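## Task

Shake or nudge the feeder tray so that between 14 and 16 tablets end up inside the clear vial and none spill. At the end the tray must rest against its stop and the vial must stand upright directly on the table, with nothing held in place only by the robot. Release everything and move the arm away.

## Robot and tools

Robot: a single arm (big_yam) with six revolute joints and a parallel two-finger gripper. One command number drives both fingers together. The only camera is cam_wrist, a 616x616 fisheye mounted on the wrist. Objects may occasionally get a small push from outside, and anything that leaves the table means failure.

Frames: the scene frame has its origin on the tabletop directly under the arm base, +z up, and +y to the left when facing along +x. The base itself may be slightly tilted relative to the table. In the URDF, the pinch link sits between the finger pads about 1 cm behind the tips; fingers point along its +z and close along its y. wrist_camera_optical has +z forward, +x right in the image and +y down.

execute_actions takes "actions", a list holding zero or one item, plus an optional "pictures" boolean (images are included unless set false).
- Empty list: just reports the current state, no command sent.
- Motion: {"rows": [[...]], "steps": n}, n from 1 to 15 (default 15), each step lasting 1/30 s. Every row is a single list of 7 numbers for the one arm: absolute target angles in radians for waist, shoulder, elbow, wrist pitch, wrist yaw, wrist roll, then the gripper opening. These are positions to reach, not offsets, in the same joint units printed under Joint positions. One row applies per step; if there are fewer rows than steps, the final row repeats. Up to 15 rows.
- Wait: {"steps": n} with no rows, n up to 300; it returns once n steps have elapsed since the previous result, and your reply time is counted within them.
A rejected call moves nothing.

Joint ranges (rad): waist -2.880 to 2.880, shoulder 0.000 to 3.142, elbow 0.000 to 3.019, wrist pitch -1.693 to 1.571, wrist yaw -1.571 to 1.571, wrist roll -2.094 to 2.094. The true end may differ by up to 0.019 either way. A call is rejected if a target exceeds a stated end by more than 0.019 and is farther out than the joint's last reported angle. Targets beyond the real end are clipped there, and the result may then print "joint sent to its limit", possibly referring to an earlier action still running. Absence of that line does not prove there is room left.

Gripper opening: absolute, from -1 (closed) to +1 (fully open, 0.094 m between pads). grip_measured reports the actual opening on that same scale; Joint positions gives it in metres. Readings may carry a constant error of about 1 mm. To hold something, command a value below grip_measured: roughly 0.03 lower gives a firm grip, a smaller difference a lighter one. Each pad pushes up to about 50 to 62 N (less on some units, and less on parts thinner than about 2 mm), with a brief spike on first contact.

Motion limits: each step, a joint's target is capped at a fixed distance from its measured angle (waist 0.264, shoulder 0.32, elbow 0.276, wrist pitch 0.33, wrist yaw 0.186, wrist roll 0.522 rad), and if the targets would move the gripper more than 70 mm from where it is, all joints are scaled back. Distant goals therefore take several actions. Between calls the arm keeps heading for the last row sent, until it has nearly stopped or a step is HELD; after that only a new action makes it go further or push harder. Fingers still in motion finish closing or opening.

Result lines: Joint positions and Joint velocities list the six joints (rad, rad/s) then finger gap (m, m/s). Joint torques list the six arm drives' total output; they include offsets, scale errors, friction and noise, so treat them as rough. "joint command not followed" means the clearance check altered or blocked targets (mounting blocks and posts count as the arm). HELD flags steps where your row was not sent, in full or in part. MOTOR HOT appears from 85 °C; at 100 °C an OVER-TEMPERATURE FAULT makes the arm and gripper go limp and drop until cooled, so avoid long sustained loads. Some heat persists into the next scene.

zoom_image: {"camera": "cam_wrist", "region": [x0, y0, x1, y1]} in pixels of the latest full image, top-left at (0,0), at most 504x504; returns a closer view. Useful for counting tablets in the vial. Intrinsics: fisheye, K=[[199.802, 0, 311.255], [0, 199.802, 307.169], [0, 0, 1]], D=[-0.0275, 0, 0, 0], theta_max_deg=95.

read_manual: optional "section" (only "licences"); returns licence texts and does not move anything.

finished_scene: {"scene": n} ends scene n for good and starts the next; the result says whether the goal was met. The goal must hold after ending, so first return the tray to its stop, confirm the vial stands on its own on the table, open the gripper and lift away. Answering without a tool call ends every remaining scene.

Good practice: jog the tray with small, gentle motions and check the tablet count often; avoid drops, slips, slams, hard impacts, strong pushes, and tipping the vial or spilling tablets. Smooth, efficient motion is preferred.

Each tool is called after "Emit:" in YAML: its name, and indented under it one key for each argument.

## Session

Emit:
execute_actions:
  actions: []

Scene clock: 0.00 s of 4800.00 s.
grip_measured=+1.000
Joint positions: [ 0.541  1.793  1.164 -1.351  0.611  1.413  0.094]
Joint velocities: [-0.005 -0.005 -0.012 -0.002  0.022  0.007  0.   ]
Joint torques (N m, as the arm reports them, + toward a larger angle): no reading
Motor temperatures (°C, as the motors report them): [21 20 23 23 21 21]

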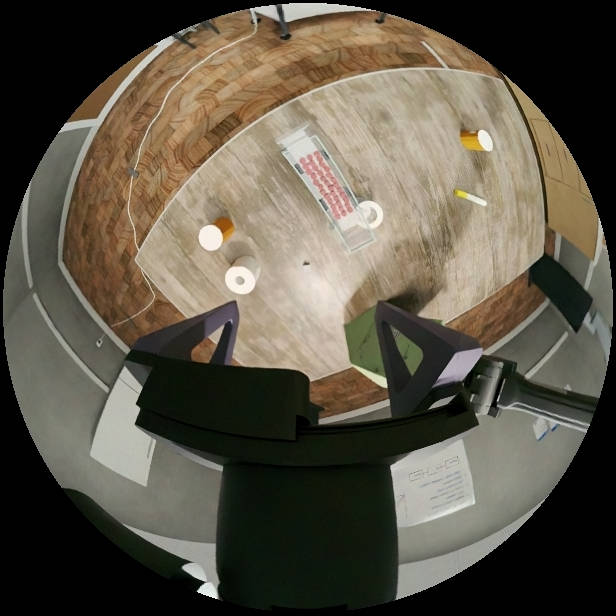

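Emit:
zoom_image:
  camera: "cam_wrist"
  region: [180, 100, 420, 310]

Region (180, 100, 420, 310) of cam_wrist's 616x616 image, scaled by 2.100, with more detail than that image has; it fills the top 441 rows of this view, and the rest is white.

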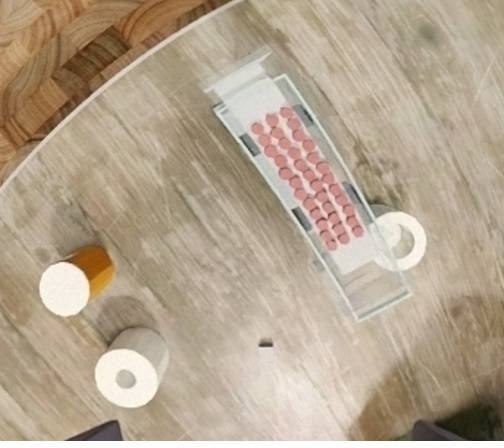

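Emit:
execute_actions:
  actions:
    - {"rows":[[0.1,1.6,1.164,-0.9,0,0,1]]}
  pictures: false

Emit:
execute_actions:
  actions:
    - {"steps":45}

Scene clock: 16.83 s of 4800.00 s.
grip_measured=+1.000
Joint positions: [ 0.062  1.582  1.155 -0.908  0.01   0.32   0.094]
Joint velocities: [-0.005 -0.024  0.002  0.032 -0.022 -1.971  0.   ]
Joint torques (N m, as the arm reports them, + toward a larger angle): [13.84 -7.91  6.99  0.86 -0.83 -0.14]
Motor temperatures (°C, as the motors report them): [21 21 27 23 21 21]
Steps of this call (steps 1 to 90: nothing new was sent; then 13.33 s passed at rest; steps 91 to 105: all 15 steps of this action). Readings (joint positions):
91: [0.531 1.784 1.162 -1.316 0.556 1.367]
92: [0.513 1.769 1.156 -1.252 0.493 1.310]
94: [0.449 1.729 1.155 -1.136 0.376 1.202]
98: [0.273 1.642 1.155 -0.987 0.123 0.962]
105: the state above

Scene clock: 18.33 s of 4800.00 s.
grip_measured=+1.000
Joint positions: [ 0.098  1.584  1.155 -0.908  0.003  0.014  0.094]
Joint velocities: [-0.005 -0.005 -0.007  0.007 -0.022 -0.037  0.   ]
Joint torques (N m, as the arm reports them, + toward a larger angle): [10.69 -8.07  7.17  0.97 -0.6  -0.15]
Motor temperatures (°C, as the motors report them): [21 21 27 23 21 21]
Steps of this call (steps 1 to 30: the robot went on to your last target; steps 31 to 45: nothing new was sent). Readings (joint positions):
1: [0.064 1.582 1.155 -0.908 0.007 0.258]
2: [0.069 1.583 1.155 -0.908 0.006 0.209]
4: [0.082 1.584 1.155 -0.908 0.004 0.138]
8: [0.097 1.584 1.155 -0.908 0.003 0.064]
45: the state above
The arm was judged still, so your last target was given up. Only a new action makes it travel on or press farther. Fingers that are still opening or closing keep moving.

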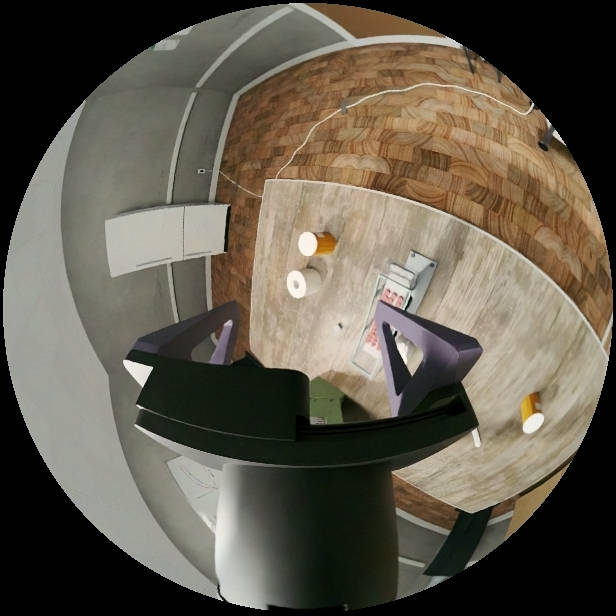

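Emit:
execute_actions:
  actions:
    - {"rows":[[-0.5,1.3,1.1,-0.35,0.6,0,1]]}
  pictures: false

Emit:
execute_actions:
  actions:
    - {"steps":40}

Scene clock: 32.20 s of 4800.00 s.
grip_measured=+1.000
Joint positions: [-0.285  1.321  1.123 -0.438  0.532  0.014  0.094]
Joint velocities: [-1.177 -0.298 -0.007  0.481  0.549 -0.007  0.   ]
Joint torques (N m, as the arm reports them, + toward a larger angle): [ 6.13 -9.5   5.82  1.04 -0.05 -0.06]
Motor temperatures (°C, as the motors report them): [22 21 27 23 21 21]
Steps of this call (steps 1 to 90: nothing new was sent; then 10.37 s passed at rest; steps 91 to 105: all 15 steps of this action). Readings (joint positions):
91: [0.094 1.576 1.150 -0.886 0.031 0.014]
92: [0.086 1.565 1.140 -0.849 0.064 0.014]
94: [0.052 1.527 1.127 -0.779 0.130 0.014]
98: [-0.047 1.438 1.123 -0.626 0.272 0.014]
105: the state above

Scene clock: 33.53 s of 4800.00 s.
grip_measured=+1.000
Joint positions: [-0.506  1.296  1.112 -0.361  0.601  0.014  0.094]
Joint velocities: [-0.005 -0.005  0.007 -0.007  0.037  0.051  0.   ]
Joint torques (N m, as the arm reports them, + toward a larger angle): [  7.47 -12.08   5.57   1.48  -0.13  -0.1 ]
Motor temperatures (°C, as the motors report them): [22 21 27 23 21 21]
Steps of this call (steps 1 to 30: the robot went on to your last target; steps 31 to 40: nothing new was sent). Readings (joint positions):
1: [-0.326 1.312 1.123 -0.422 0.553 0.014]
2: [-0.368 1.305 1.123 -0.405 0.571 0.014]
4: [-0.452 1.298 1.123 -0.376 0.593 0.014]
8: [-0.530 1.296 1.120 -0.361 0.601 0.014]
40: the state above
The arm was judged still, so your last target was given up. Only a new action makes it travel on or press farther. Fingers that are still opening or closing keep moving.

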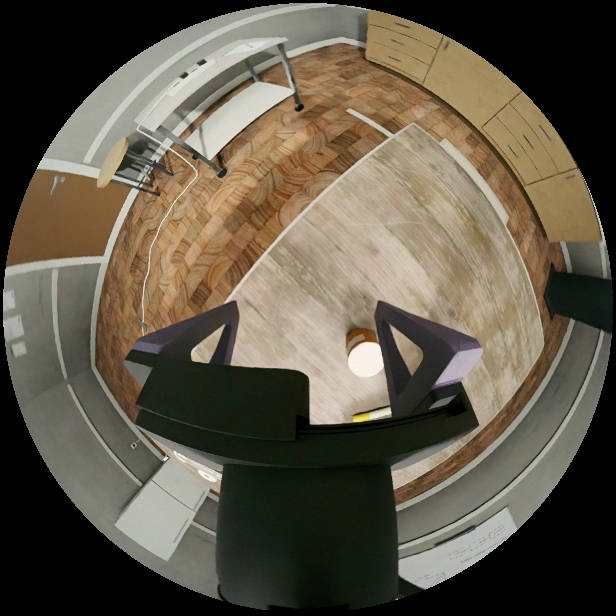

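Emit:
execute_actions:
  actions:
    - {"rows":[[0.55,1.7,1.135,-0.95,1.3,1.45,1]]}
  pictures: false

Emit:
execute_actions:
  actions:
    - {"steps":30}
  pictures: false

Emit:
execute_actions:
  actions:
    - {"rows":[[0.55,2.2,1.135,-0.95,1.3,1.45,1]]}
  pictures: false

Emit:
execute_actions:
  actions:
    - {"steps":30}

Scene clock: 51.47 s of 4800.00 s.
grip_measured=+1.000
Joint positions: [-0.074  1.662  1.121 -0.861  1.214  0.612  0.094]
Joint velocities: [ 1.382  0.591 -0.002 -0.535  0.857  1.487  0.   ]
Joint torques (N m, as the arm reports them, + toward a larger angle): [ 12.71 -12.55   5.88   0.09   0.46   0.17]
Motor temperatures (°C, as the motors report them): [22 22 27 23 21 21]
Steps of this call (steps 1 to 90: nothing new was sent; then 14.43 s passed at rest; steps 91 to 105: all 15 steps of this action). Readings (joint positions):
91: [-0.500 1.302 1.114 -0.380 0.632 0.038]
92: [-0.489 1.311 1.119 -0.411 0.667 0.070]
94: [-0.451 1.344 1.121 -0.475 0.735 0.133]
98: [-0.347 1.454 1.121 -0.618 0.876 0.267]
105: the state above

Scene clock: 52.47 s of 4800.00 s.
grip_measured=+1.000
Joint positions: [ 0.56   1.707  1.121 -0.942  1.297  1.432  0.094]
Joint velocities: [ 0.005 -0.005  0.002 -0.007  0.007  0.095  0.   ]
Joint torques (N m, as the arm reports them, + toward a larger angle): [ 8.73 -7.81  8.61  0.27  0.6   0.18]
Motor temperatures (°C, as the motors report them): [22 22 27 23 21 21]
Steps of this call (steps 1 to 30: the robot went on to your last target). Readings (joint positions):
1: [-0.025 1.680 1.121 -0.876 1.239 0.667]
2: [0.025 1.693 1.121 -0.889 1.256 0.721]
4: [0.127 1.707 1.121 -0.905 1.275 0.829]
8: [0.337 1.708 1.121 -0.920 1.290 1.038]
30: the state above

Scene clock: 52.97 s of 4800.00 s.
grip_measured=+1.000
Joint positions: [ 0.56   2.253  1.127 -0.942  1.299  1.433  0.094]
Joint velocities: [-0.015  0.23  -0.085 -0.007 -0.022 -0.051  0.   ]
Joint torques (N m, as the arm reports them, + toward a larger angle): [ 10.   -18.17   6.32  -0.33   0.58   0.2 ]
Motor temperatures (°C, as the motors report them): [22 22 27 23 21 21]
Steps of this call (steps 1 to 15: all 15 steps of this action). Readings (joint positions):
1: [0.560 1.717 1.121 -0.942 1.299 1.432]
2: [0.560 1.735 1.127 -0.942 1.301 1.432]
4: [0.560 1.799 1.130 -0.942 1.302 1.432]
8: [0.560 1.982 1.130 -0.942 1.302 1.432]
15: the state above

Scene clock: 53.97 s of 4800.00 s.
grip_measured=+1.000
Joint positions: [ 0.56   2.189  1.125 -0.944  1.298  1.435  0.094]
Joint velocities: [-0.005 -0.005 -0.007 -0.012  0.037 -0.007  0.   ]
Joint torques (N m, as the arm reports them, + toward a larger angle): [ 10.02 -11.09   6.53  -0.15   0.58   0.18]
Motor temperatures (°C, as the motors report them): [22 22 27 23 21 21]
Steps of this call (steps 1 to 30: the robot went on to your last target). Readings (joint positions):
1: [0.560 2.256 1.126 -0.942 1.298 1.433]
2: [0.560 2.253 1.125 -0.944 1.298 1.434]
4: [0.560 2.235 1.125 -0.944 1.298 1.434]
8: [0.560 2.197 1.125 -0.944 1.298 1.435]
30: the state above
The arm was judged still, so your last target was given up. Only a new action makes it travel on or press farther. Fingers that are still opening or closing keep moving.

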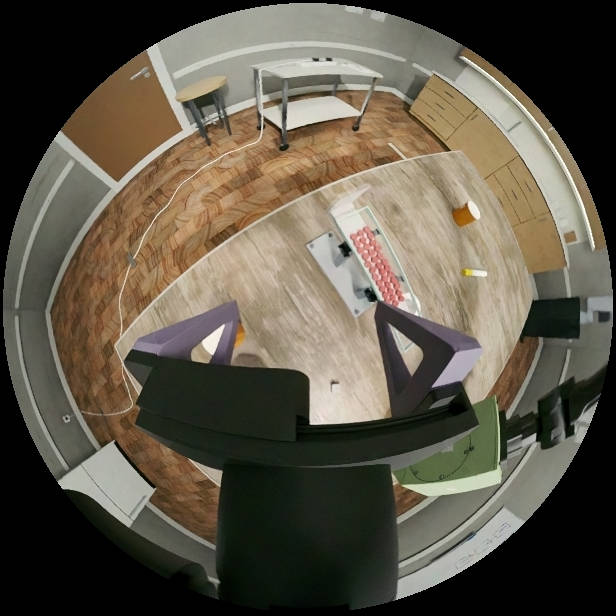

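Emit:
execute_actions:
  actions:
    - {"rows":[[0.55,2.19,1.13,-0.95,1.3,1.9,-1]]}
  pictures: false

Emit:
execute_actions:
  actions:
    - {"steps":20}

Emit:
zoom_image:
  camera: "cam_wrist"
  region: [290, 130, 490, 330]

Scene clock: 57.40 s of 4800.00 s.
grip_measured=-0.986
Joint positions: [ 0.56   2.189  1.125 -0.944  1.298  1.87   0.001]
Joint velocities: [-0.005 -0.015 -0.017 -0.002 -0.022  0.081  0.   ]
Joint torques (N m, as the arm reports them, + toward a larger angle): [  9.98 -11.47   6.09  -0.21   0.58   0.15]
Motor temperatures (°C, as the motors report them): [22 22 27 23 21 21]
Steps of this call (steps 1 to 88: nothing new was sent; steps 89 to 103: all 15 steps of this action). Readings (joint positions):
89: [0.560 2.189 1.125 -0.944 1.298 1.505]
90: [0.560 2.189 1.125 -0.944 1.298 1.582]
92: [0.560 2.189 1.125 -0.944 1.298 1.692]
96: [0.560 2.189 1.125 -0.944 1.298 1.807]
103: the state above

Scene clock: 58.07 s of 4800.00 s.
grip_measured=-0.986
Joint positions: [ 0.56   2.189  1.125 -0.944  1.298  1.886  0.001]
Joint velocities: [ 0.005 -0.015 -0.007 -0.002 -0.037 -0.051 -0.   ]
Joint torques (N m, as the arm reports them, + toward a larger angle): [ 10.   -11.55   6.12  -0.21   0.58   0.16]
Motor temperatures (°C, as the motors report them): [22 22 27 23 21 21]
Steps of this call (steps 1 to 20: the robot went on to your last target). Readings (joint positions):
1: [0.560 2.189 1.125 -0.944 1.298 1.873]
2: [0.560 2.189 1.125 -0.944 1.298 1.875]
4: [0.560 2.189 1.125 -0.944 1.298 1.879]
8: [0.560 2.189 1.125 -0.944 1.298 1.883]
20: the state above

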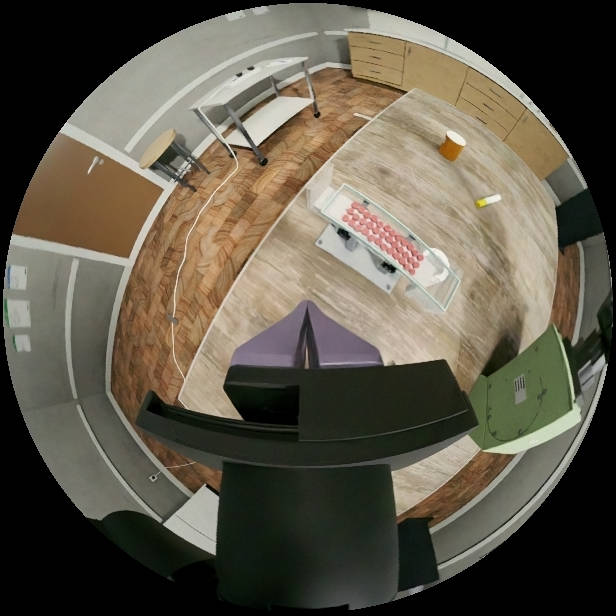

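Region (290, 130, 490, 330) of cam_wrist's 616x616 image, scaled by 2.520, with more detail than that image has.

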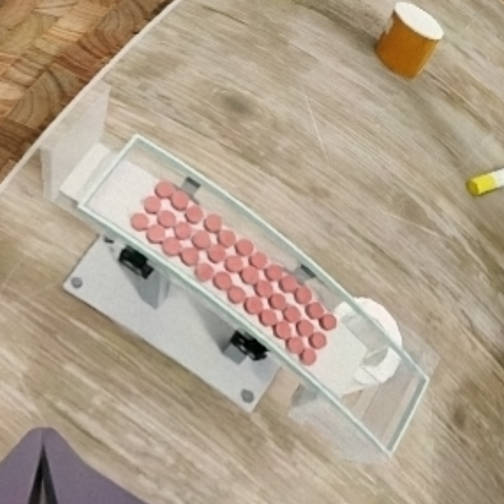

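Emit:
execute_actions:
  actions:
    - {"rows":[[0.56,2.22,1.12,-0.92,1.33,1.89,-1],[0.56,2.25,1.12,-0.89,1.36,1.89,-1],[0.56,2.28,1.12,-0.86,1.39,1.89,-1],[0.56,2.31,1.12,-0.83,1.42,1.89,-1],[0.56,2.34,1.12,-0.79,1.45,1.89,-1],[0.56,2.37,1.12,-0.76,1.48,1.89,-1],[0.56,2.40,1.11,-0.73,1.5,1.89,-1],[0.56,2.43,1.11,-0.70,1.5,1.89,-1],[0.56,2.46,1.11,-0.66,1.5,1.89,-1],[0.56,2.49,1.11,-0.63,1.5,1.89,-1],[0.57,2.51,1.11,-0.60,1.5,1.89,-1],[0.57,2.53,1.107,-0.58,1.5,1.89,-1]]}
  pictures: false

Emit:
execute_actions:
  actions:
    - {"steps":20}

Emit:
zoom_image:
  camera: "cam_wrist"
  region: [220, 80, 460, 320]

Scene clock: 68.70 s of 4800.00 s.
grip_measured=-0.986
Joint positions: [ 0.56   2.19   1.125 -0.94   1.315  1.886  0.001]
Joint velocities: [ 0.005 -0.005  0.007  0.002  0.066 -0.051  0.   ]
Joint torques (N m, as the arm reports them, + toward a larger angle): [ 10.83 -11.52   5.74   0.     0.41   0.02]
Motor temperatures (°C, as the motors report them): [22 22 27 23 22 21]
A step of this action was HELD (marked below), so the robot has no last target. The arm can still carry out the HELD step.
Steps of this call (steps 1 to 15: the robot went on to your last target; steps 16 to 90: nothing new was sent; then 7.13 s passed at rest; steps 91 to 105: all 15 steps of this action). Readings (joint positions):
91: [0.560 2.190 1.125 -0.941 1.313 1.886]
92: [0.560 2.190 1.125 -0.940 1.315 1.886] HELD
93: [0.560 2.190 1.125 -0.940 1.315 1.886] HELD
94: [0.560 2.190 1.125 -0.940 1.315 1.886] HELD
95: [0.560 2.190 1.125 -0.940 1.315 1.886] HELD
96: [0.560 2.190 1.125 -0.940 1.315 1.886] HELD
97: [0.560 2.190 1.125 -0.940 1.315 1.886] HELD
98: [0.560 2.190 1.125 -0.940 1.315 1.886] HELD
99: [0.560 2.190 1.125 -0.940 1.315 1.886] HELD
100: [0.560 2.190 1.125 -0.940 1.315 1.886] HELD
101: [0.560 2.190 1.125 -0.940 1.315 1.886] HELD
102: [0.560 2.190 1.125 -0.940 1.315 1.886] HELD
103: [0.560 2.190 1.125 -0.940 1.315 1.886] HELD
104: [0.560 2.190 1.125 -0.940 1.315 1.886] HELD
105: the state above HELD
joint command not followed: on one or more control steps a check withheld the commanded joint targets, and the robot was not sent them on those steps. On the call's last step the targets were still withheld.
cause: the commanded joint targets would bring two parts of the arm too close to each other (its wrist (the part past joint 4) and its wrist camera, with joints 5 (wrist yaw) and 6 (wrist roll) between them); next, command targets that bring no two parts of the arm closer together.

Scene clock: 69.37 s of 4800.00 s.
grip_measured=-0.986
Joint positions: [ 0.56   2.19   1.125 -0.94   1.315  1.886  0.001]
Joint velocities: [-0.015 -0.005 -0.002  0.002 -0.022  0.051 -0.001]
Joint torques (N m, as the arm reports them, + toward a larger angle): [ 10.88 -11.71   5.77   0.03   0.41   0.02]
Motor temperatures (°C, as the motors report them): [22 22 27 23 22 21]
Steps of this call (steps 1 to 20: nothing new was sent). Readings (joint positions):
1: [0.560 2.190 1.125 -0.940 1.315 1.886]
2: [0.560 2.190 1.125 -0.940 1.315 1.886]
4: [0.560 2.190 1.125 -0.940 1.315 1.886]
8: [0.560 2.190 1.125 -0.940 1.315 1.886]
20: the state above

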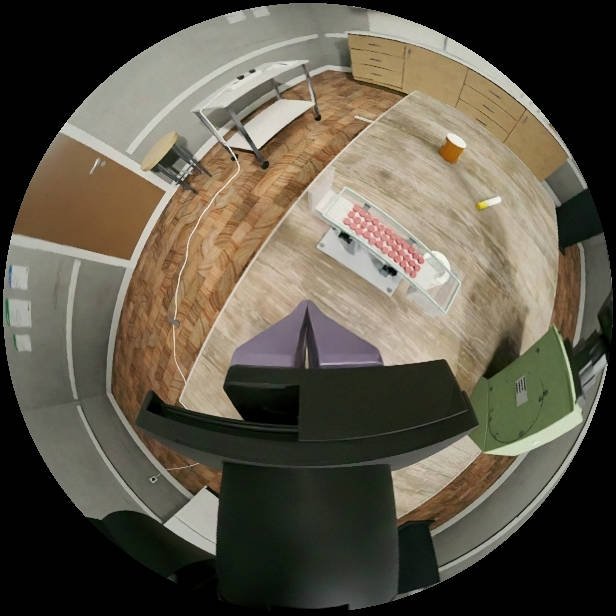

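Region (220, 80, 460, 320) of cam_wrist's 616x616 image, scaled by 2.100, with more detail than that image has.

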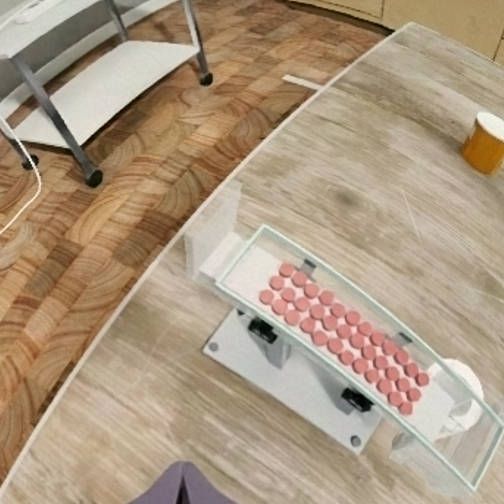

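Emit:
execute_actions:
  actions:
    - {"rows":[[0.56,2.22,1.12,-0.92,1.28,1.89,-1],[0.56,2.25,1.12,-0.89,1.28,1.89,-1],[0.56,2.28,1.12,-0.86,1.28,1.89,-1],[0.56,2.31,1.12,-0.83,1.28,1.89,-1],[0.56,2.34,1.12,-0.79,1.28,1.89,-1],[0.56,2.37,1.12,-0.76,1.28,1.89,-1],[0.56,2.40,1.11,-0.73,1.28,1.89,-1],[0.56,2.43,1.11,-0.70,1.28,1.89,-1],[0.56,2.46,1.11,-0.66,1.28,1.89,-1],[0.56,2.49,1.11,-0.63,1.28,1.89,-1],[0.57,2.51,1.11,-0.60,1.28,1.89,-1],[0.57,2.53,1.107,-0.58,1.28,1.89,-1]]}
  pictures: false

Emit:
execute_actions:
  actions:
    - {"steps":20}

Emit:
zoom_image:
  camera: "cam_wrist"
  region: [220, 60, 460, 300]

Scene clock: 74.50 s of 4800.00 s.
grip_measured=-0.986
Joint positions: [ 0.56   2.526  1.119 -0.606  1.282  1.886  0.001]
Joint velocities: [-0.015  0.581 -0.125  0.286 -0.007 -0.007 -0.001]
Joint torques (N m, as the arm reports them, + toward a larger angle): [ 11.56 -15.79   3.61   0.16   0.47   0.07]
Motor temperatures (°C, as the motors report them): [22 22 27 23 22 21]
Steps of this call (steps 1 to 90: nothing new was sent; then 1.63 s passed at rest; steps 91 to 105: all 15 steps of this action). Readings (joint positions):
91: [0.560 2.190 1.125 -0.940 1.308 1.886]
92: [0.560 2.191 1.125 -0.934 1.299 1.886]
94: [0.560 2.206 1.125 -0.899 1.290 1.886]
98: [0.560 2.301 1.125 -0.789 1.288 1.886]
105: the state above

Scene clock: 75.17 s of 4800.00 s.
grip_measured=-0.986
Joint positions: [ 0.56   2.53   1.102 -0.588  1.281  1.886  0.001]
Joint velocities: [-0.015 -0.015  0.002 -0.002  0.051 -0.007 -0.   ]
Joint torques (N m, as the arm reports them, + toward a larger angle): [ 11.29 -13.01   4.19   0.41   0.47   0.06]
Motor temperatures (°C, as the motors report them): [22 22 27 23 22 21]
Steps of this call (steps 1 to 20: the robot went on to your last target). Readings (joint positions):
1: [0.560 2.542 1.114 -0.599 1.281 1.886]
2: [0.560 2.551 1.109 -0.596 1.281 1.886]
4: [0.560 2.554 1.102 -0.594 1.281 1.886]
8: [0.560 2.541 1.102 -0.590 1.281 1.886]
20: the state above

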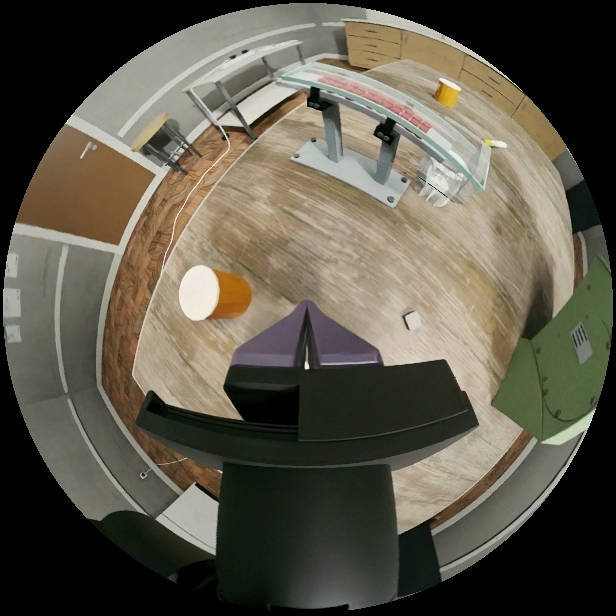

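Region (220, 60, 460, 300) of cam_wrist's 616x616 image, scaled by 2.100, with more detail than that image has.

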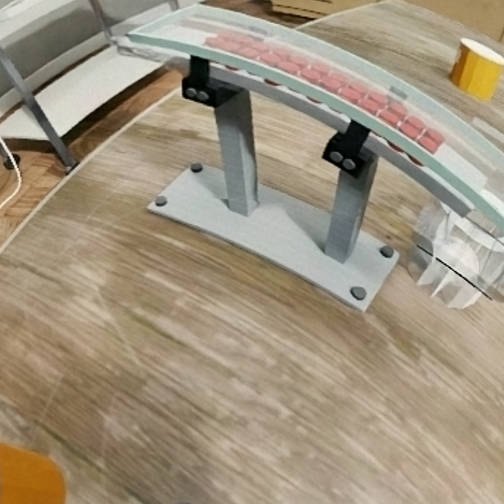

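Emit:
zoom_image:
  camera: "cam_wrist"
  region: [390, 110, 510, 230]

Emit:
zoom_image:
  camera: "cam_wrist"
  region: [230, 30, 350, 130]

Region (390, 110, 510, 230) of cam_wrist's 616x616 image, scaled by 4.200, with more detail than that image has.

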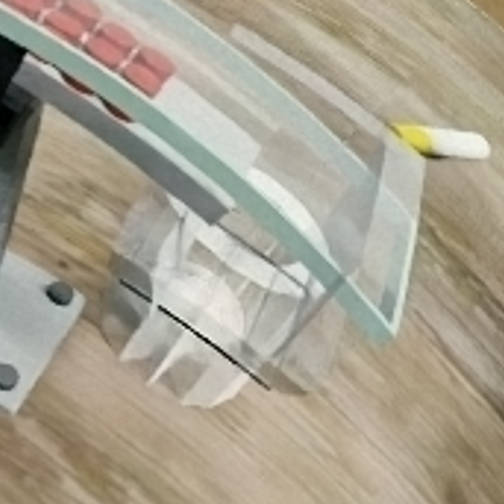

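Region (230, 30, 350, 130) of cam_wrist's 616x616 image, scaled by 4.200, with more detail than that image has.

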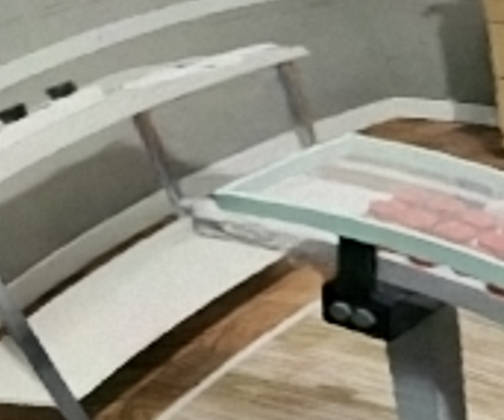

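Emit:
execute_actions:
  actions:
    - {"rows":[[0.56,1.57,0.9,-0.8,0.9,1.0,-1]]}
  pictures: false

Emit:
execute_actions:
  actions:
    - {"steps":15}
  pictures: false

Emit:
execute_actions:
  actions:
    - {"rows":[[0.0,1.57,0.8,-0.8,0,-1.91,0]]}
  pictures: false

Emit:
execute_actions:
  actions:
    - {"steps":60}

Scene clock: 95.53 s of 4800.00 s.
grip_measured=-0.986
Joint positions: [ 0.56   1.621  0.903 -0.783  0.905  1.148  0.001]
Joint velocities: [-0.005 -1.88  -0.002 -0.061  0.007 -0.842 -0.   ]
Joint torques (N m, as the arm reports them, + toward a larger angle): [ 8.06 -1.07  7.33  0.22 -0.01 -0.09]
Motor temperatures (°C, as the motors report them): [23 23 26 23 22 21]
Steps of this call (steps 1 to 15: the robot went on to your last target; steps 16 to 90: nothing new was sent; then 16.87 s passed at rest; steps 91 to 105: all 15 steps of this action). Readings (joint positions):
91: [0.560 2.515 1.091 -0.609 1.221 1.835]
92: [0.560 2.480 1.058 -0.644 1.152 1.772]
94: [0.560 2.367 0.974 -0.711 1.011 1.637]
98: [0.560 2.099 0.903 -0.772 0.920 1.401]
105: the state above

Scene clock: 96.03 s of 4800.00 s.
grip_measured=-0.986
Joint positions: [ 0.56   1.578  0.907 -0.792  0.903  1.019  0.001]
Joint velocities: [-0.015 -0.034 -0.002  0.012 -0.051  0.037  0.   ]
Joint torques (N m, as the arm reports them, + toward a larger angle): [ 8.07 -6.48  7.15  0.48  0.1  -0.09]
Motor temperatures (°C, as the motors report them): [23 23 26 23 22 21]
Steps of this call (steps 1 to 15: the robot went on to your last target). Readings (joint positions):
1: [0.560 1.565 0.904 -0.783 0.905 1.121]
2: [0.560 1.522 0.905 -0.784 0.905 1.100]
4: [0.560 1.485 0.907 -0.784 0.905 1.070]
8: [0.560 1.529 0.907 -0.789 0.905 1.038]
15: the state above

Scene clock: 96.53 s of 4800.00 s.
grip_measured=-0.001
Joint positions: [-0.039  1.567  0.812 -0.791  0.008 -0.18   0.047]
Joint velocities: [ 0.19   0.005 -0.022 -0.012 -0.139 -2.806 -0.001]
Joint torques (N m, as the arm reports them, + toward a larger angle): [10.24 -7.79  3.62 -0.31 -0.66 -0.1 ]
Motor temperatures (°C, as the motors report them): [23 23 26 23 22 21]
Steps of this call (steps 1 to 15: all 15 steps of this action). Readings (joint positions):
1: [0.549 1.575 0.902 -0.792 0.849 0.972]
2: [0.527 1.571 0.894 -0.791 0.786 0.912]
4: [0.446 1.567 0.869 -0.791 0.656 0.787]
8: [0.207 1.567 0.830 -0.791 0.353 0.496]
15: the state above

Scene clock: 98.53 s of 4800.00 s.
grip_measured=-0.001
Joint positions: [-0.003  1.567  0.811 -0.791  0.003 -1.896  0.047]
Joint velocities: [ 0.005 -0.005  0.007  0.002 -0.037 -0.051  0.   ]
Joint torques (N m, as the arm reports them, + toward a larger angle): [ 8.52 -7.57  3.74 -0.34 -0.67 -0.07]
Motor temperatures (°C, as the motors report them): [23 23 26 23 22 21]
Steps of this call (steps 1 to 45: the robot went on to your last target; steps 46 to 60: nothing new was sent). Readings (joint positions):
1: [-0.032 1.567 0.811 -0.791 0.006 -0.278]
2: [-0.024 1.567 0.811 -0.791 0.004 -0.376]
4: [-0.010 1.567 0.811 -0.791 0.003 -0.572]
8: [-0.003 1.567 0.811 -0.791 0.003 -0.964]
60: the state above
The arm was judged still, so your last target was given up. Only a new action makes it travel on or press farther. Fingers that are still opening or closing keep moving.

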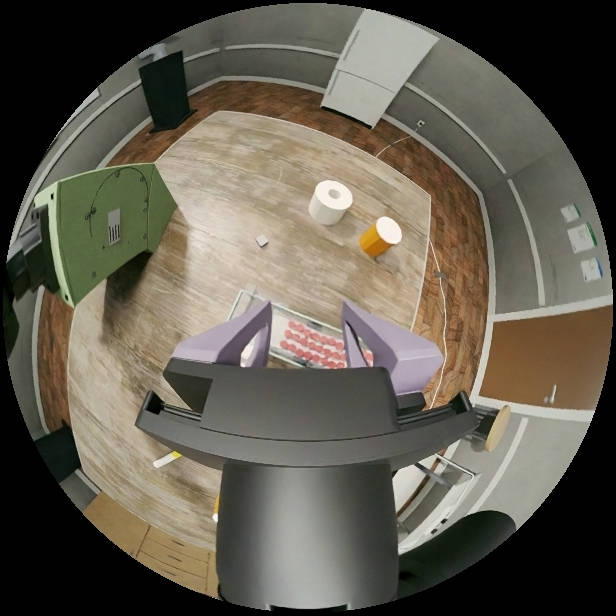

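Emit:
execute_actions:
  actions:
    - {"rows":[[-0.03,1.57,0.8,-0.8,0,-1.91,0],[-0.06,1.57,0.8,-0.8,0,-1.91,0],[-0.1,1.57,0.8,-0.8,0,-1.91,0],[-0.14,1.57,0.8,-0.8,0,-1.91,0],[-0.18,1.57,0.8,-0.8,0,-1.91,0],[-0.22,1.57,0.8,-0.8,0,-1.91,0],[-0.26,1.57,0.8,-0.8,0,-1.91,0],[-0.30,1.57,0.8,-0.8,0,-1.91,0],[-0.34,1.57,0.8,-0.8,0,-1.91,0],[-0.38,1.57,0.8,-0.8,0,-1.91,0],[-0.41,1.57,0.8,-0.8,0,-1.91,0],[-0.44,1.57,0.8,-0.8,0,-1.91,0],[-0.46,1.57,0.8,-0.8,0,-1.91,0]]}
  pictures: false

Emit:
execute_actions:
  actions:
    - {"steps":20}

Emit:
zoom_image:
  camera: "cam_wrist"
  region: [180, 130, 400, 330]

Scene clock: 104.77 s of 4800.00 s.
grip_measured=-0.001
Joint positions: [-0.465  1.567  0.811 -0.791 -0.    -1.896  0.047]
Joint velocities: [-0.444 -0.005 -0.022 -0.017  0.051  0.066 -0.   ]
Joint torques (N m, as the arm reports them, + toward a larger angle): [ 9.89 -9.42  1.34 -1.   -0.51 -0.09]
Motor temperatures (°C, as the motors report them): [23 22 26 23 22 21]
Steps of this call (steps 1 to 90: nothing new was sent; then 2.73 s passed at rest; steps 91 to 105: all 15 steps of this action). Readings (joint positions):
91: [-0.004 1.567 0.811 -0.791 0.003 -1.896]
92: [-0.007 1.567 0.811 -0.791 0.002 -1.896]
94: [-0.033 1.567 0.811 -0.791 -0.001 -1.896]
98: [-0.189 1.567 0.811 -0.791 -0.001 -1.896]
105: the state above

Scene clock: 105.43 s of 4800.00 s.
grip_measured=-0.001
Joint positions: [-0.47   1.567  0.811 -0.791 -0.    -1.896  0.047]
Joint velocities: [-0.005 -0.005 -0.002 -0.007 -0.037 -0.007 -0.001]
Joint torques (N m, as the arm reports them, + toward a larger angle): [ 8.1  -9.54  1.33 -0.98 -0.5  -0.09]
Motor temperatures (°C, as the motors report them): [23 22 26 23 22 21]
Steps of this call (steps 1 to 15: the robot went on to your last target; steps 16 to 20: nothing new was sent). Readings (joint positions):
1: [-0.475 1.567 0.811 -0.791 -0.000 -1.896]
2: [-0.477 1.567 0.811 -0.791 -0.000 -1.896]
4: [-0.473 1.567 0.811 -0.791 -0.000 -1.896]
8: [-0.470 1.567 0.811 -0.791 -0.000 -1.896]
20: the state above
The arm was judged still, so your last target was given up. Only a new action makes it travel on or press farther. Fingers that are still opening or closing keep moving.

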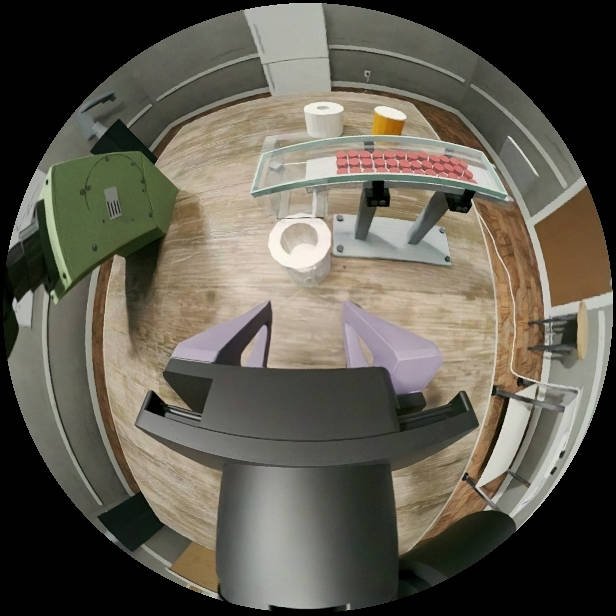

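Region (180, 130, 400, 330) of cam_wrist's 616x616 image, scaled by 2.291, with more detail than that image has; it fills the top 458 rows of this view, and the rest is white.

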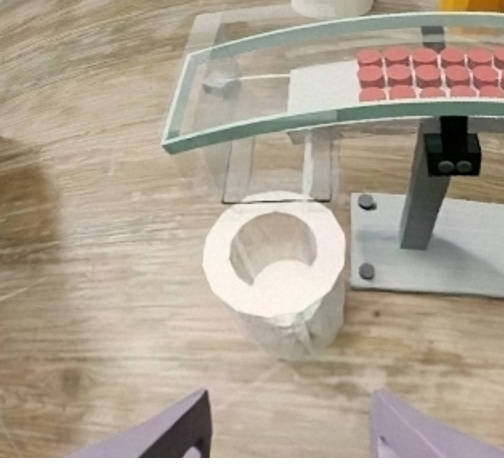

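Emit:
execute_actions:
  actions:
    - {"rows":[[-0.48,1.58,0.815,-0.78,0,-1.92,-0.4],[-0.495,1.60,0.82,-0.77,0,-1.93,-0.4],[-0.51,1.615,0.82,-0.76,0,-1.95,-0.4],[-0.52,1.63,0.825,-0.745,0,-1.96,-0.4],[-0.535,1.645,0.825,-0.735,0,-1.98,-0.4],[-0.55,1.66,0.83,-0.72,0,-1.99,-0.4],[-0.56,1.675,0.83,-0.71,0,-2.01,-0.4],[-0.57,1.69,0.835,-0.70,0,-2.02,-0.4],[-0.58,1.705,0.835,-0.69,0,-2.03,-0.4]]}
  pictures: false

Emit:
execute_actions:
  actions:
    - {"steps":20}

Scene clock: 114.47 s of 4800.00 s.
grip_measured=-0.398
Joint positions: [-0.573  1.706  0.824 -0.7   -0.    -2.003  0.028]
Joint velocities: [-0.005  0.005  0.002  0.002  0.022 -0.051 -0.   ]
Joint torques (N m, as the arm reports them, + toward a larger angle): [  7.06 -10.34   1.57  -0.29  -0.47  -0.1 ]
Motor temperatures (°C, as the motors report them): [23 22 25 23 22 21]
Steps of this call (steps 1 to 90: nothing new was sent; then 5.53 s passed at rest; steps 91 to 105: all 15 steps of this action). Readings (joint positions):
91: [-0.470 1.567 0.811 -0.791 -0.000 -1.898]
92: [-0.470 1.568 0.811 -0.788 -0.000 -1.901]
94: [-0.476 1.578 0.811 -0.774 -0.000 -1.914]
98: [-0.521 1.635 0.817 -0.729 -0.000 -1.957]
105: the state above

Scene clock: 115.13 s of 4800.00 s.
grip_measured=-0.398
Joint positions: [-0.573  1.705  0.825 -0.699 -0.    -2.015  0.028]
Joint velocities: [-0.005 -0.005 -0.017 -0.007 -0.037  0.007 -0.001]
Joint torques (N m, as the arm reports them, + toward a larger angle): [  6.85 -10.44   1.48  -0.41  -0.47  -0.09]
Motor temperatures (°C, as the motors report them): [23 22 25 23 22 21]
Steps of this call (steps 1 to 20: the robot went on to your last target). Readings (joint positions):
1: [-0.573 1.705 0.825 -0.700 -0.000 -2.006]
2: [-0.573 1.705 0.825 -0.699 -0.000 -2.008]
4: [-0.573 1.705 0.825 -0.699 -0.000 -2.010]
8: [-0.573 1.705 0.825 -0.699 -0.000 -2.013]
20: the state above

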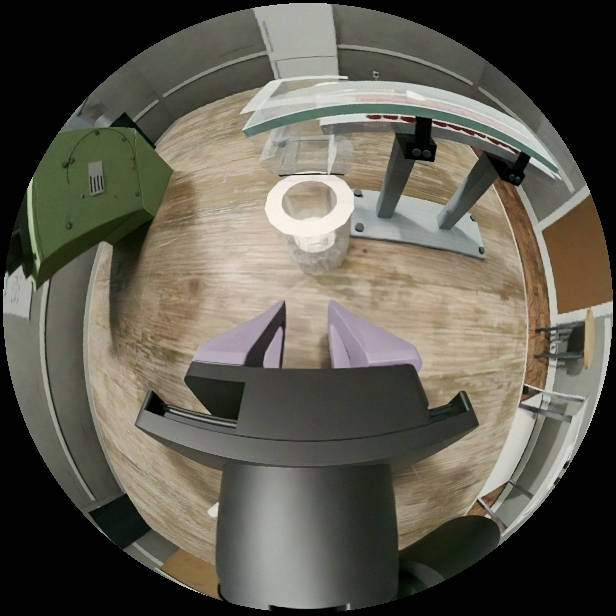

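Emit:
execute_actions:
  actions:
    - {"rows":[[-0.56,1.715,0.82,-0.68,0,-2.0,-0.4],[-0.552,1.722,0.815,-0.67,0,-1.99,-0.4],[-0.544,1.73,0.81,-0.658,0,-1.98,-0.4],[-0.536,1.737,0.807,-0.646,0,-1.97,-0.4],[-0.528,1.744,0.803,-0.634,0,-1.96,-0.4],[-0.52,1.751,0.80,-0.622,0,-1.95,-0.4],[-0.512,1.758,0.795,-0.61,0,-1.945,-0.4],[-0.504,1.765,0.792,-0.60,0,-1.94,-0.4]]}
  pictures: false

Emit:
execute_actions:
  actions:
    - {"steps":15}

Scene clock: 128.27 s of 4800.00 s.
grip_measured=-0.399
Joint positions: [-0.505  1.755  0.796 -0.611 -0.    -1.96   0.028]
Joint velocities: [-0.015 -0.005  0.002 -0.002  0.007  0.066 -0.   ]
Joint torques (N m, as the arm reports them, + toward a larger angle): [ 8.   -9.37  0.33 -0.24 -0.51  0.17]
Motor temperatures (°C, as the motors report them): [22 23 25 23 22 21]
Steps of this call (steps 1 to 15: the robot went on to your last target; steps 16 to 90: nothing new was sent; then 9.63 s passed at rest; steps 91 to 105: all 15 steps of this action). Readings (joint positions):
91: [-0.573 1.705 0.825 -0.697 -0.000 -2.015]
92: [-0.572 1.705 0.824 -0.692 -0.000 -2.014]
94: [-0.567 1.706 0.822 -0.674 -0.000 -2.006]
98: [-0.536 1.725 0.810 -0.628 -0.000 -1.980]
105: the state above

Scene clock: 128.77 s of 4800.00 s.
grip_measured=-0.399
Joint positions: [-0.505  1.755  0.796 -0.609 -0.    -1.955  0.028]
Joint velocities: [-0.024 -0.015 -0.027 -0.002 -0.051 -0.007 -0.001]
Joint torques (N m, as the arm reports them, + toward a larger angle): [ 7.88 -9.24  0.32 -0.29 -0.49  0.14]
Motor temperatures (°C, as the motors report them): [22 23 25 23 22 21]
Steps of this call (steps 1 to 15: the robot went on to your last target). Readings (joint positions):
1: [-0.505 1.755 0.796 -0.610 -0.000 -1.959]
2: [-0.505 1.755 0.796 -0.609 -0.000 -1.958]
4: [-0.505 1.755 0.796 -0.609 -0.000 -1.957]
8: [-0.505 1.755 0.796 -0.609 -0.000 -1.955]
15: the state above
The arm was judged still, so your last target was given up. Only a new action makes it travel on or press farther. Fingers that are still opening or closing keep moving.

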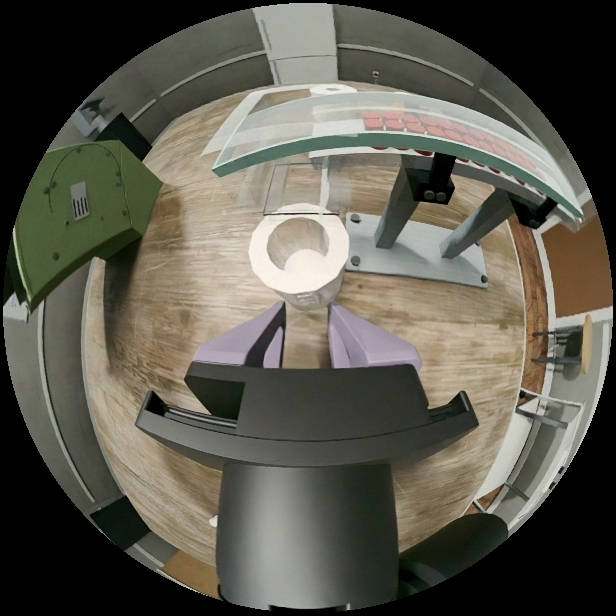

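Emit:
execute_actions:
  actions:
    - {"rows":[[-0.52,1.775,0.805,-0.595,0,-1.94,-0.4],[-0.53,1.785,0.81,-0.59,0,-1.94,-0.4],[-0.535,1.797,0.812,-0.582,0,-1.94,-0.4],[-0.535,1.797,0.812,-0.582,0,-1.94,-0.4],[-0.535,1.797,0.812,-0.582,0,-1.94,-0.4],[-0.52,1.80,0.805,-0.578,0,-1.94,-0.4],[-0.515,1.805,0.80,-0.572,0,-1.94,-0.4],[-0.51,1.81,0.80,-0.565,0,-1.93,-0.4],[-0.505,1.815,0.797,-0.558,0,-1.93,-0.4],[-0.50,1.82,0.795,-0.551,0,-1.92,-0.4],[-0.495,1.825,0.793,-0.544,0,-1.92,-0.4],[-0.49,1.83,0.79,-0.537,0,-1.92,-0.4]]}
  pictures: false

Emit:
execute_actions:
  actions:
    - {"steps":15}

Scene clock: 135.07 s of 4800.00 s.
grip_measured=-0.399
Joint positions: [-0.505  1.813  0.801 -0.548 -0.    -1.939  0.028]
Joint velocities: [ 0.044  0.054 -0.022  0.027  0.007  0.037  0.001]
Joint torques (N m, as the arm reports them, + toward a larger angle): [ 9.58 -8.96 -0.5  -0.4  -0.5   0.17]
Motor temperatures (°C, as the motors report them): [22 22 25 23 22 21]
Steps of this call (steps 1 to 90: nothing new was sent; then 2.80 s passed at rest; steps 91 to 105: all 15 steps of this action). Readings (joint positions):
91: [-0.505 1.755 0.796 -0.608 -0.000 -1.955]
92: [-0.505 1.756 0.796 -0.606 -0.000 -1.955]
94: [-0.507 1.763 0.799 -0.597 -0.000 -1.955]
98: [-0.510 1.782 0.802 -0.583 -0.000 -1.953]
105: the state above

Scene clock: 135.57 s of 4800.00 s.
grip_measured=-0.399
Joint positions: [-0.501  1.815  0.796 -0.546 -0.    -1.935  0.028]
Joint velocities: [ 0.005 -0.005 -0.022 -0.012 -0.051 -0.007  0.   ]
Joint torques (N m, as the arm reports them, + toward a larger angle): [ 9.08 -8.57 -0.22 -0.26 -0.49  0.17]
Motor temperatures (°C, as the motors report them): [22 22 25 23 22 21]
Steps of this call (steps 1 to 15: the robot went on to your last target). Readings (joint positions):
1: [-0.503 1.814 0.800 -0.546 -0.000 -1.938]
2: [-0.502 1.815 0.799 -0.546 -0.000 -1.938]
4: [-0.501 1.815 0.797 -0.546 -0.000 -1.936]
8: [-0.501 1.815 0.796 -0.546 -0.000 -1.935]
15: the state above
The arm was judged still, so your last target was given up. Only a new action makes it travel on or press farther. Fingers that are still opening or closing keep moving.

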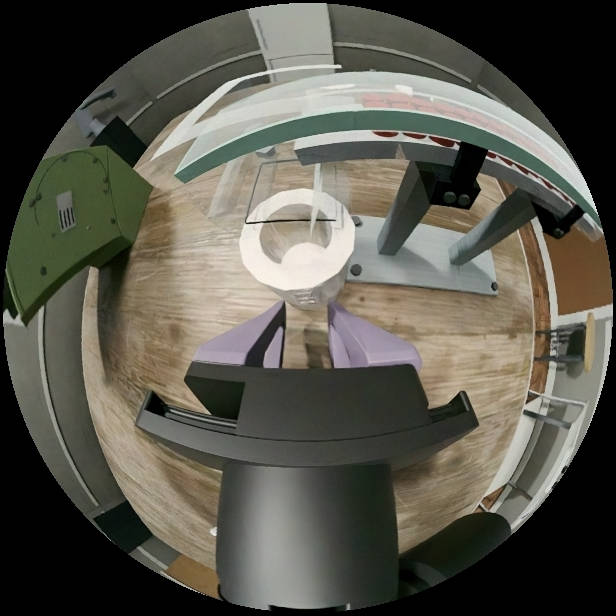

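Emit:
execute_actions:
  actions:
    - {"rows":[[-0.52,1.78,0.80,-0.59,0,-1.95,-0.4],[-0.53,1.75,0.81,-0.63,0,-1.96,-0.4],[-0.54,1.73,0.82,-0.66,0,-1.97,-0.4]],"steps":12}
  pictures: false

Emit:
execute_actions:
  actions:
    - {"rows":[[-0.55,1.74,0.827,-0.67,0,-1.98,-0.4],[-0.56,1.75,0.834,-0.68,-0.02,-1.99,-0.4],[-0.57,1.76,0.841,-0.69,-0.04,-2.0,-0.4],[-0.58,1.77,0.848,-0.70,-0.06,-2.01,-0.4],[-0.59,1.78,0.855,-0.71,-0.08,-2.02,-0.4],[-0.60,1.79,0.862,-0.72,-0.10,-2.03,-0.4],[-0.61,1.80,0.87,-0.73,-0.125,-2.04,-0.4],[-0.62,1.81,0.878,-0.74,-0.15,-2.05,-0.4],[-0.63,1.82,0.886,-0.75,-0.175,-2.06,-0.4],[-0.64,1.83,0.894,-0.76,-0.20,-2.07,-0.4],[-0.65,1.84,0.902,-0.77,-0.22,-2.08,-0.4],[-0.655,1.852,0.912,-0.783,-0.245,-2.085,-0.4],[-0.655,1.852,0.912,-0.783,-0.265,-2.085,-0.4]]}
  pictures: false

Emit:
execute_actions:
  actions:
    - {"steps":15}

Scene clock: 146.20 s of 4800.00 s.
grip_measured=-0.399
Joint positions: [-0.522  1.719  0.82  -0.649 -0.    -1.953  0.028]
Joint velocities: [-0.005 -0.015  0.007  0.002  0.007  0.007 -0.001]
Joint torques (N m, as the arm reports them, + toward a larger angle): [ 5.74 -9.27  0.88 -1.17 -0.49 -0.09]
Motor temperatures (°C, as the motors report them): [23 22 25 23 22 21]
Steps of this call (steps 1 to 90: nothing new was sent; then 7.23 s passed at rest; steps 91 to 102: all 12 steps of this action). Readings (joint positions):
91: [-0.501 1.813 0.796 -0.552 -0.000 -1.935]
92: [-0.501 1.807 0.797 -0.570 -0.000 -1.936]
94: [-0.506 1.779 0.797 -0.620 -0.000 -1.943]
98: [-0.520 1.726 0.806 -0.649 -0.000 -1.951]
102: the state above

Scene clock: 146.70 s of 4800.00 s.
grip_measured=-0.399
Joint positions: [-0.642  1.838  0.905 -0.766 -0.258 -2.053  0.028]
Joint velocities: [-0.093  0.083  0.046 -0.066 -0.139 -0.198 -0.   ]
Joint torques (N m, as the arm reports them, + toward a larger angle): [  7.21 -10.95   0.12  -1.65  -0.74  -0.11]
Motor temperatures (°C, as the motors report them): [23 22 25 23 22 21]
Steps of this call (steps 1 to 15: all 15 steps of this action). Readings (joint positions):
1: [-0.523 1.719 0.820 -0.651 -0.000 -1.955]
2: [-0.525 1.720 0.820 -0.656 -0.009 -1.959]
4: [-0.535 1.728 0.825 -0.674 -0.042 -1.970]
8: [-0.576 1.769 0.853 -0.712 -0.127 -2.001]
15: the state above

Scene clock: 147.20 s of 4800.00 s.
grip_measured=-0.399
Joint positions: [-0.644  1.84   0.906 -0.772 -0.262 -2.07   0.028]
Joint velocities: [-0.015 -0.005 -0.002  0.002 -0.051 -0.037  0.   ]
Joint torques (N m, as the arm reports them, + toward a larger angle): [  6.83 -10.17   0.32  -1.56  -0.68  -0.1 ]
Motor temperatures (°C, as the motors report them): [23 22 25 23 22 21]
Steps of this call (steps 1 to 15: the robot went on to your last target). Readings (joint positions):
1: [-0.644 1.840 0.906 -0.768 -0.260 -2.056]
2: [-0.644 1.840 0.906 -0.769 -0.260 -2.059]
4: [-0.644 1.840 0.906 -0.771 -0.262 -2.063]
8: [-0.644 1.840 0.906 -0.772 -0.262 -2.068]
15: the state above

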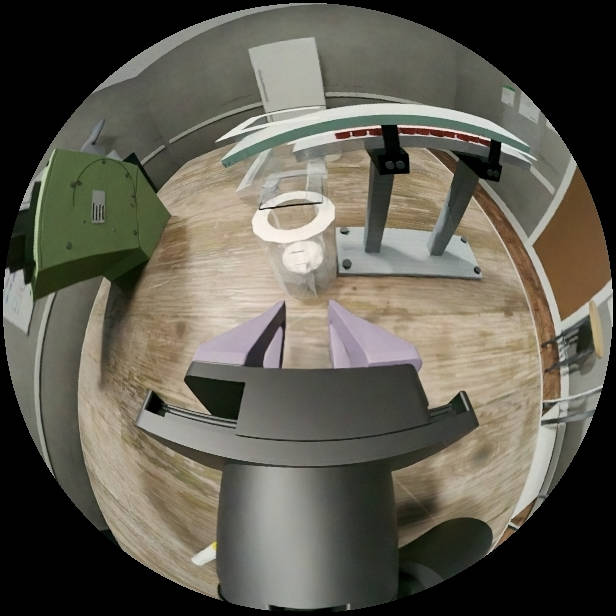

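Emit:
execute_actions:
  actions:
    - {"rows":[[-0.635,1.856,0.895,-0.758,-0.263,-2.06,-0.4],[-0.630,1.860,0.892,-0.752,-0.263,-2.055,-0.4],[-0.625,1.865,0.89,-0.746,-0.263,-2.05,-0.4],[-0.62,1.869,0.888,-0.74,-0.263,-2.045,-0.4],[-0.615,1.874,0.886,-0.734,-0.263,-2.04,-0.4],[-0.61,1.878,0.884,-0.728,-0.263,-2.035,-0.4],[-0.605,1.883,0.882,-0.722,-0.263,-2.03,-0.4],[-0.60,1.887,0.88,-0.716,-0.263,-2.025,-0.4],[-0.595,1.892,0.878,-0.71,-0.263,-2.02,-0.4],[-0.59,1.896,0.876,-0.704,-0.263,-2.015,-0.4],[-0.585,1.901,0.874,-0.698,-0.263,-2.01,-0.4],[-0.58,1.905,0.872,-0.692,-0.263,-2.01,-0.4],[-0.575,1.91,0.87,-0.686,-0.263,-2.01,-0.4]]}
  pictures: false

Emit:
execute_actions:
  actions:
    - {"steps":15}

Emit:
zoom_image:
  camera: "cam_wrist"
  region: [180, 100, 400, 320]

Scene clock: 153.70 s of 4800.00 s.
grip_measured=-0.399
Joint positions: [-0.585  1.891  0.88  -0.699 -0.262 -2.032  0.028]
Joint velocities: [ 0.122  0.103 -0.051  0.056 -0.022  0.022 -0.001]
Joint torques (N m, as the arm reports them, + toward a larger angle): [ 8.79 -9.78 -0.99 -0.69 -0.59  0.15]
Motor temperatures (°C, as the motors report them): [22 23 25 23 22 21]
Steps of this call (steps 1 to 15: the robot went on to your last target; steps 16 to 90: nothing new was sent; then 3.00 s passed at rest; steps 91 to 105: all 15 steps of this action). Readings (joint positions):
91: [-0.644 1.840 0.905 -0.771 -0.262 -2.071]
92: [-0.644 1.840 0.905 -0.768 -0.262 -2.071]
94: [-0.642 1.841 0.902 -0.759 -0.262 -2.068]
98: [-0.626 1.854 0.896 -0.736 -0.262 -2.055]
105: the state above

Scene clock: 154.20 s of 4800.00 s.
grip_measured=-0.399
Joint positions: [-0.58   1.897  0.875 -0.695 -0.262 -2.025  0.028]
Joint velocities: [-0.005 -0.015 -0.002  0.002  0.051 -0.051 -0.001]
Joint torques (N m, as the arm reports them, + toward a larger angle): [ 8.76 -9.62 -0.79 -0.6  -0.61  0.13]
Motor temperatures (°C, as the motors report them): [22 23 25 23 22 21]
Steps of this call (steps 1 to 15: the robot went on to your last target). Readings (joint positions):
1: [-0.582 1.895 0.878 -0.697 -0.262 -2.031]
2: [-0.580 1.896 0.876 -0.696 -0.262 -2.029]
4: [-0.580 1.897 0.875 -0.696 -0.262 -2.028]
8: [-0.580 1.897 0.875 -0.695 -0.262 -2.026]
15: the state above
The arm was judged still, so your last target was given up. Only a new action makes it travel on or press farther. Fingers that are still opening or closing keep moving.

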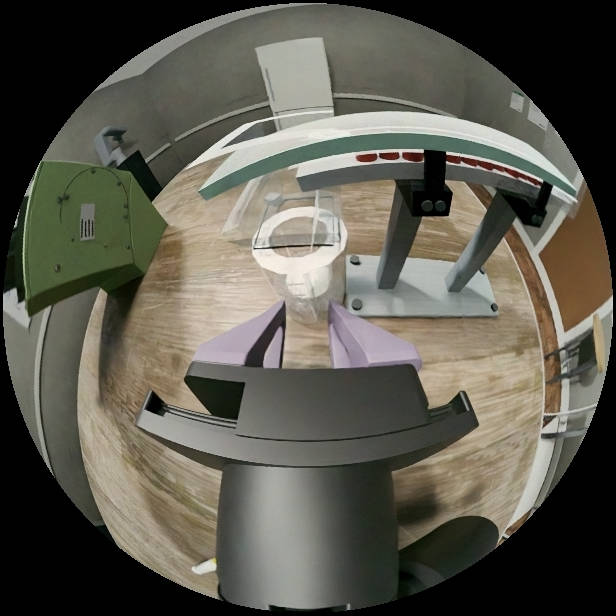

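Region (180, 100, 400, 320) of cam_wrist's 616x616 image, scaled by 2.291, with more detail than that image has.

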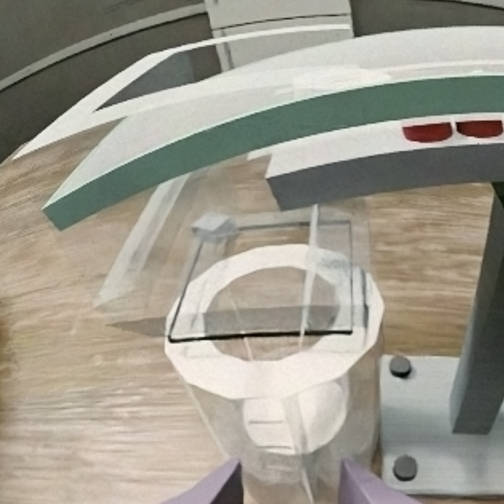

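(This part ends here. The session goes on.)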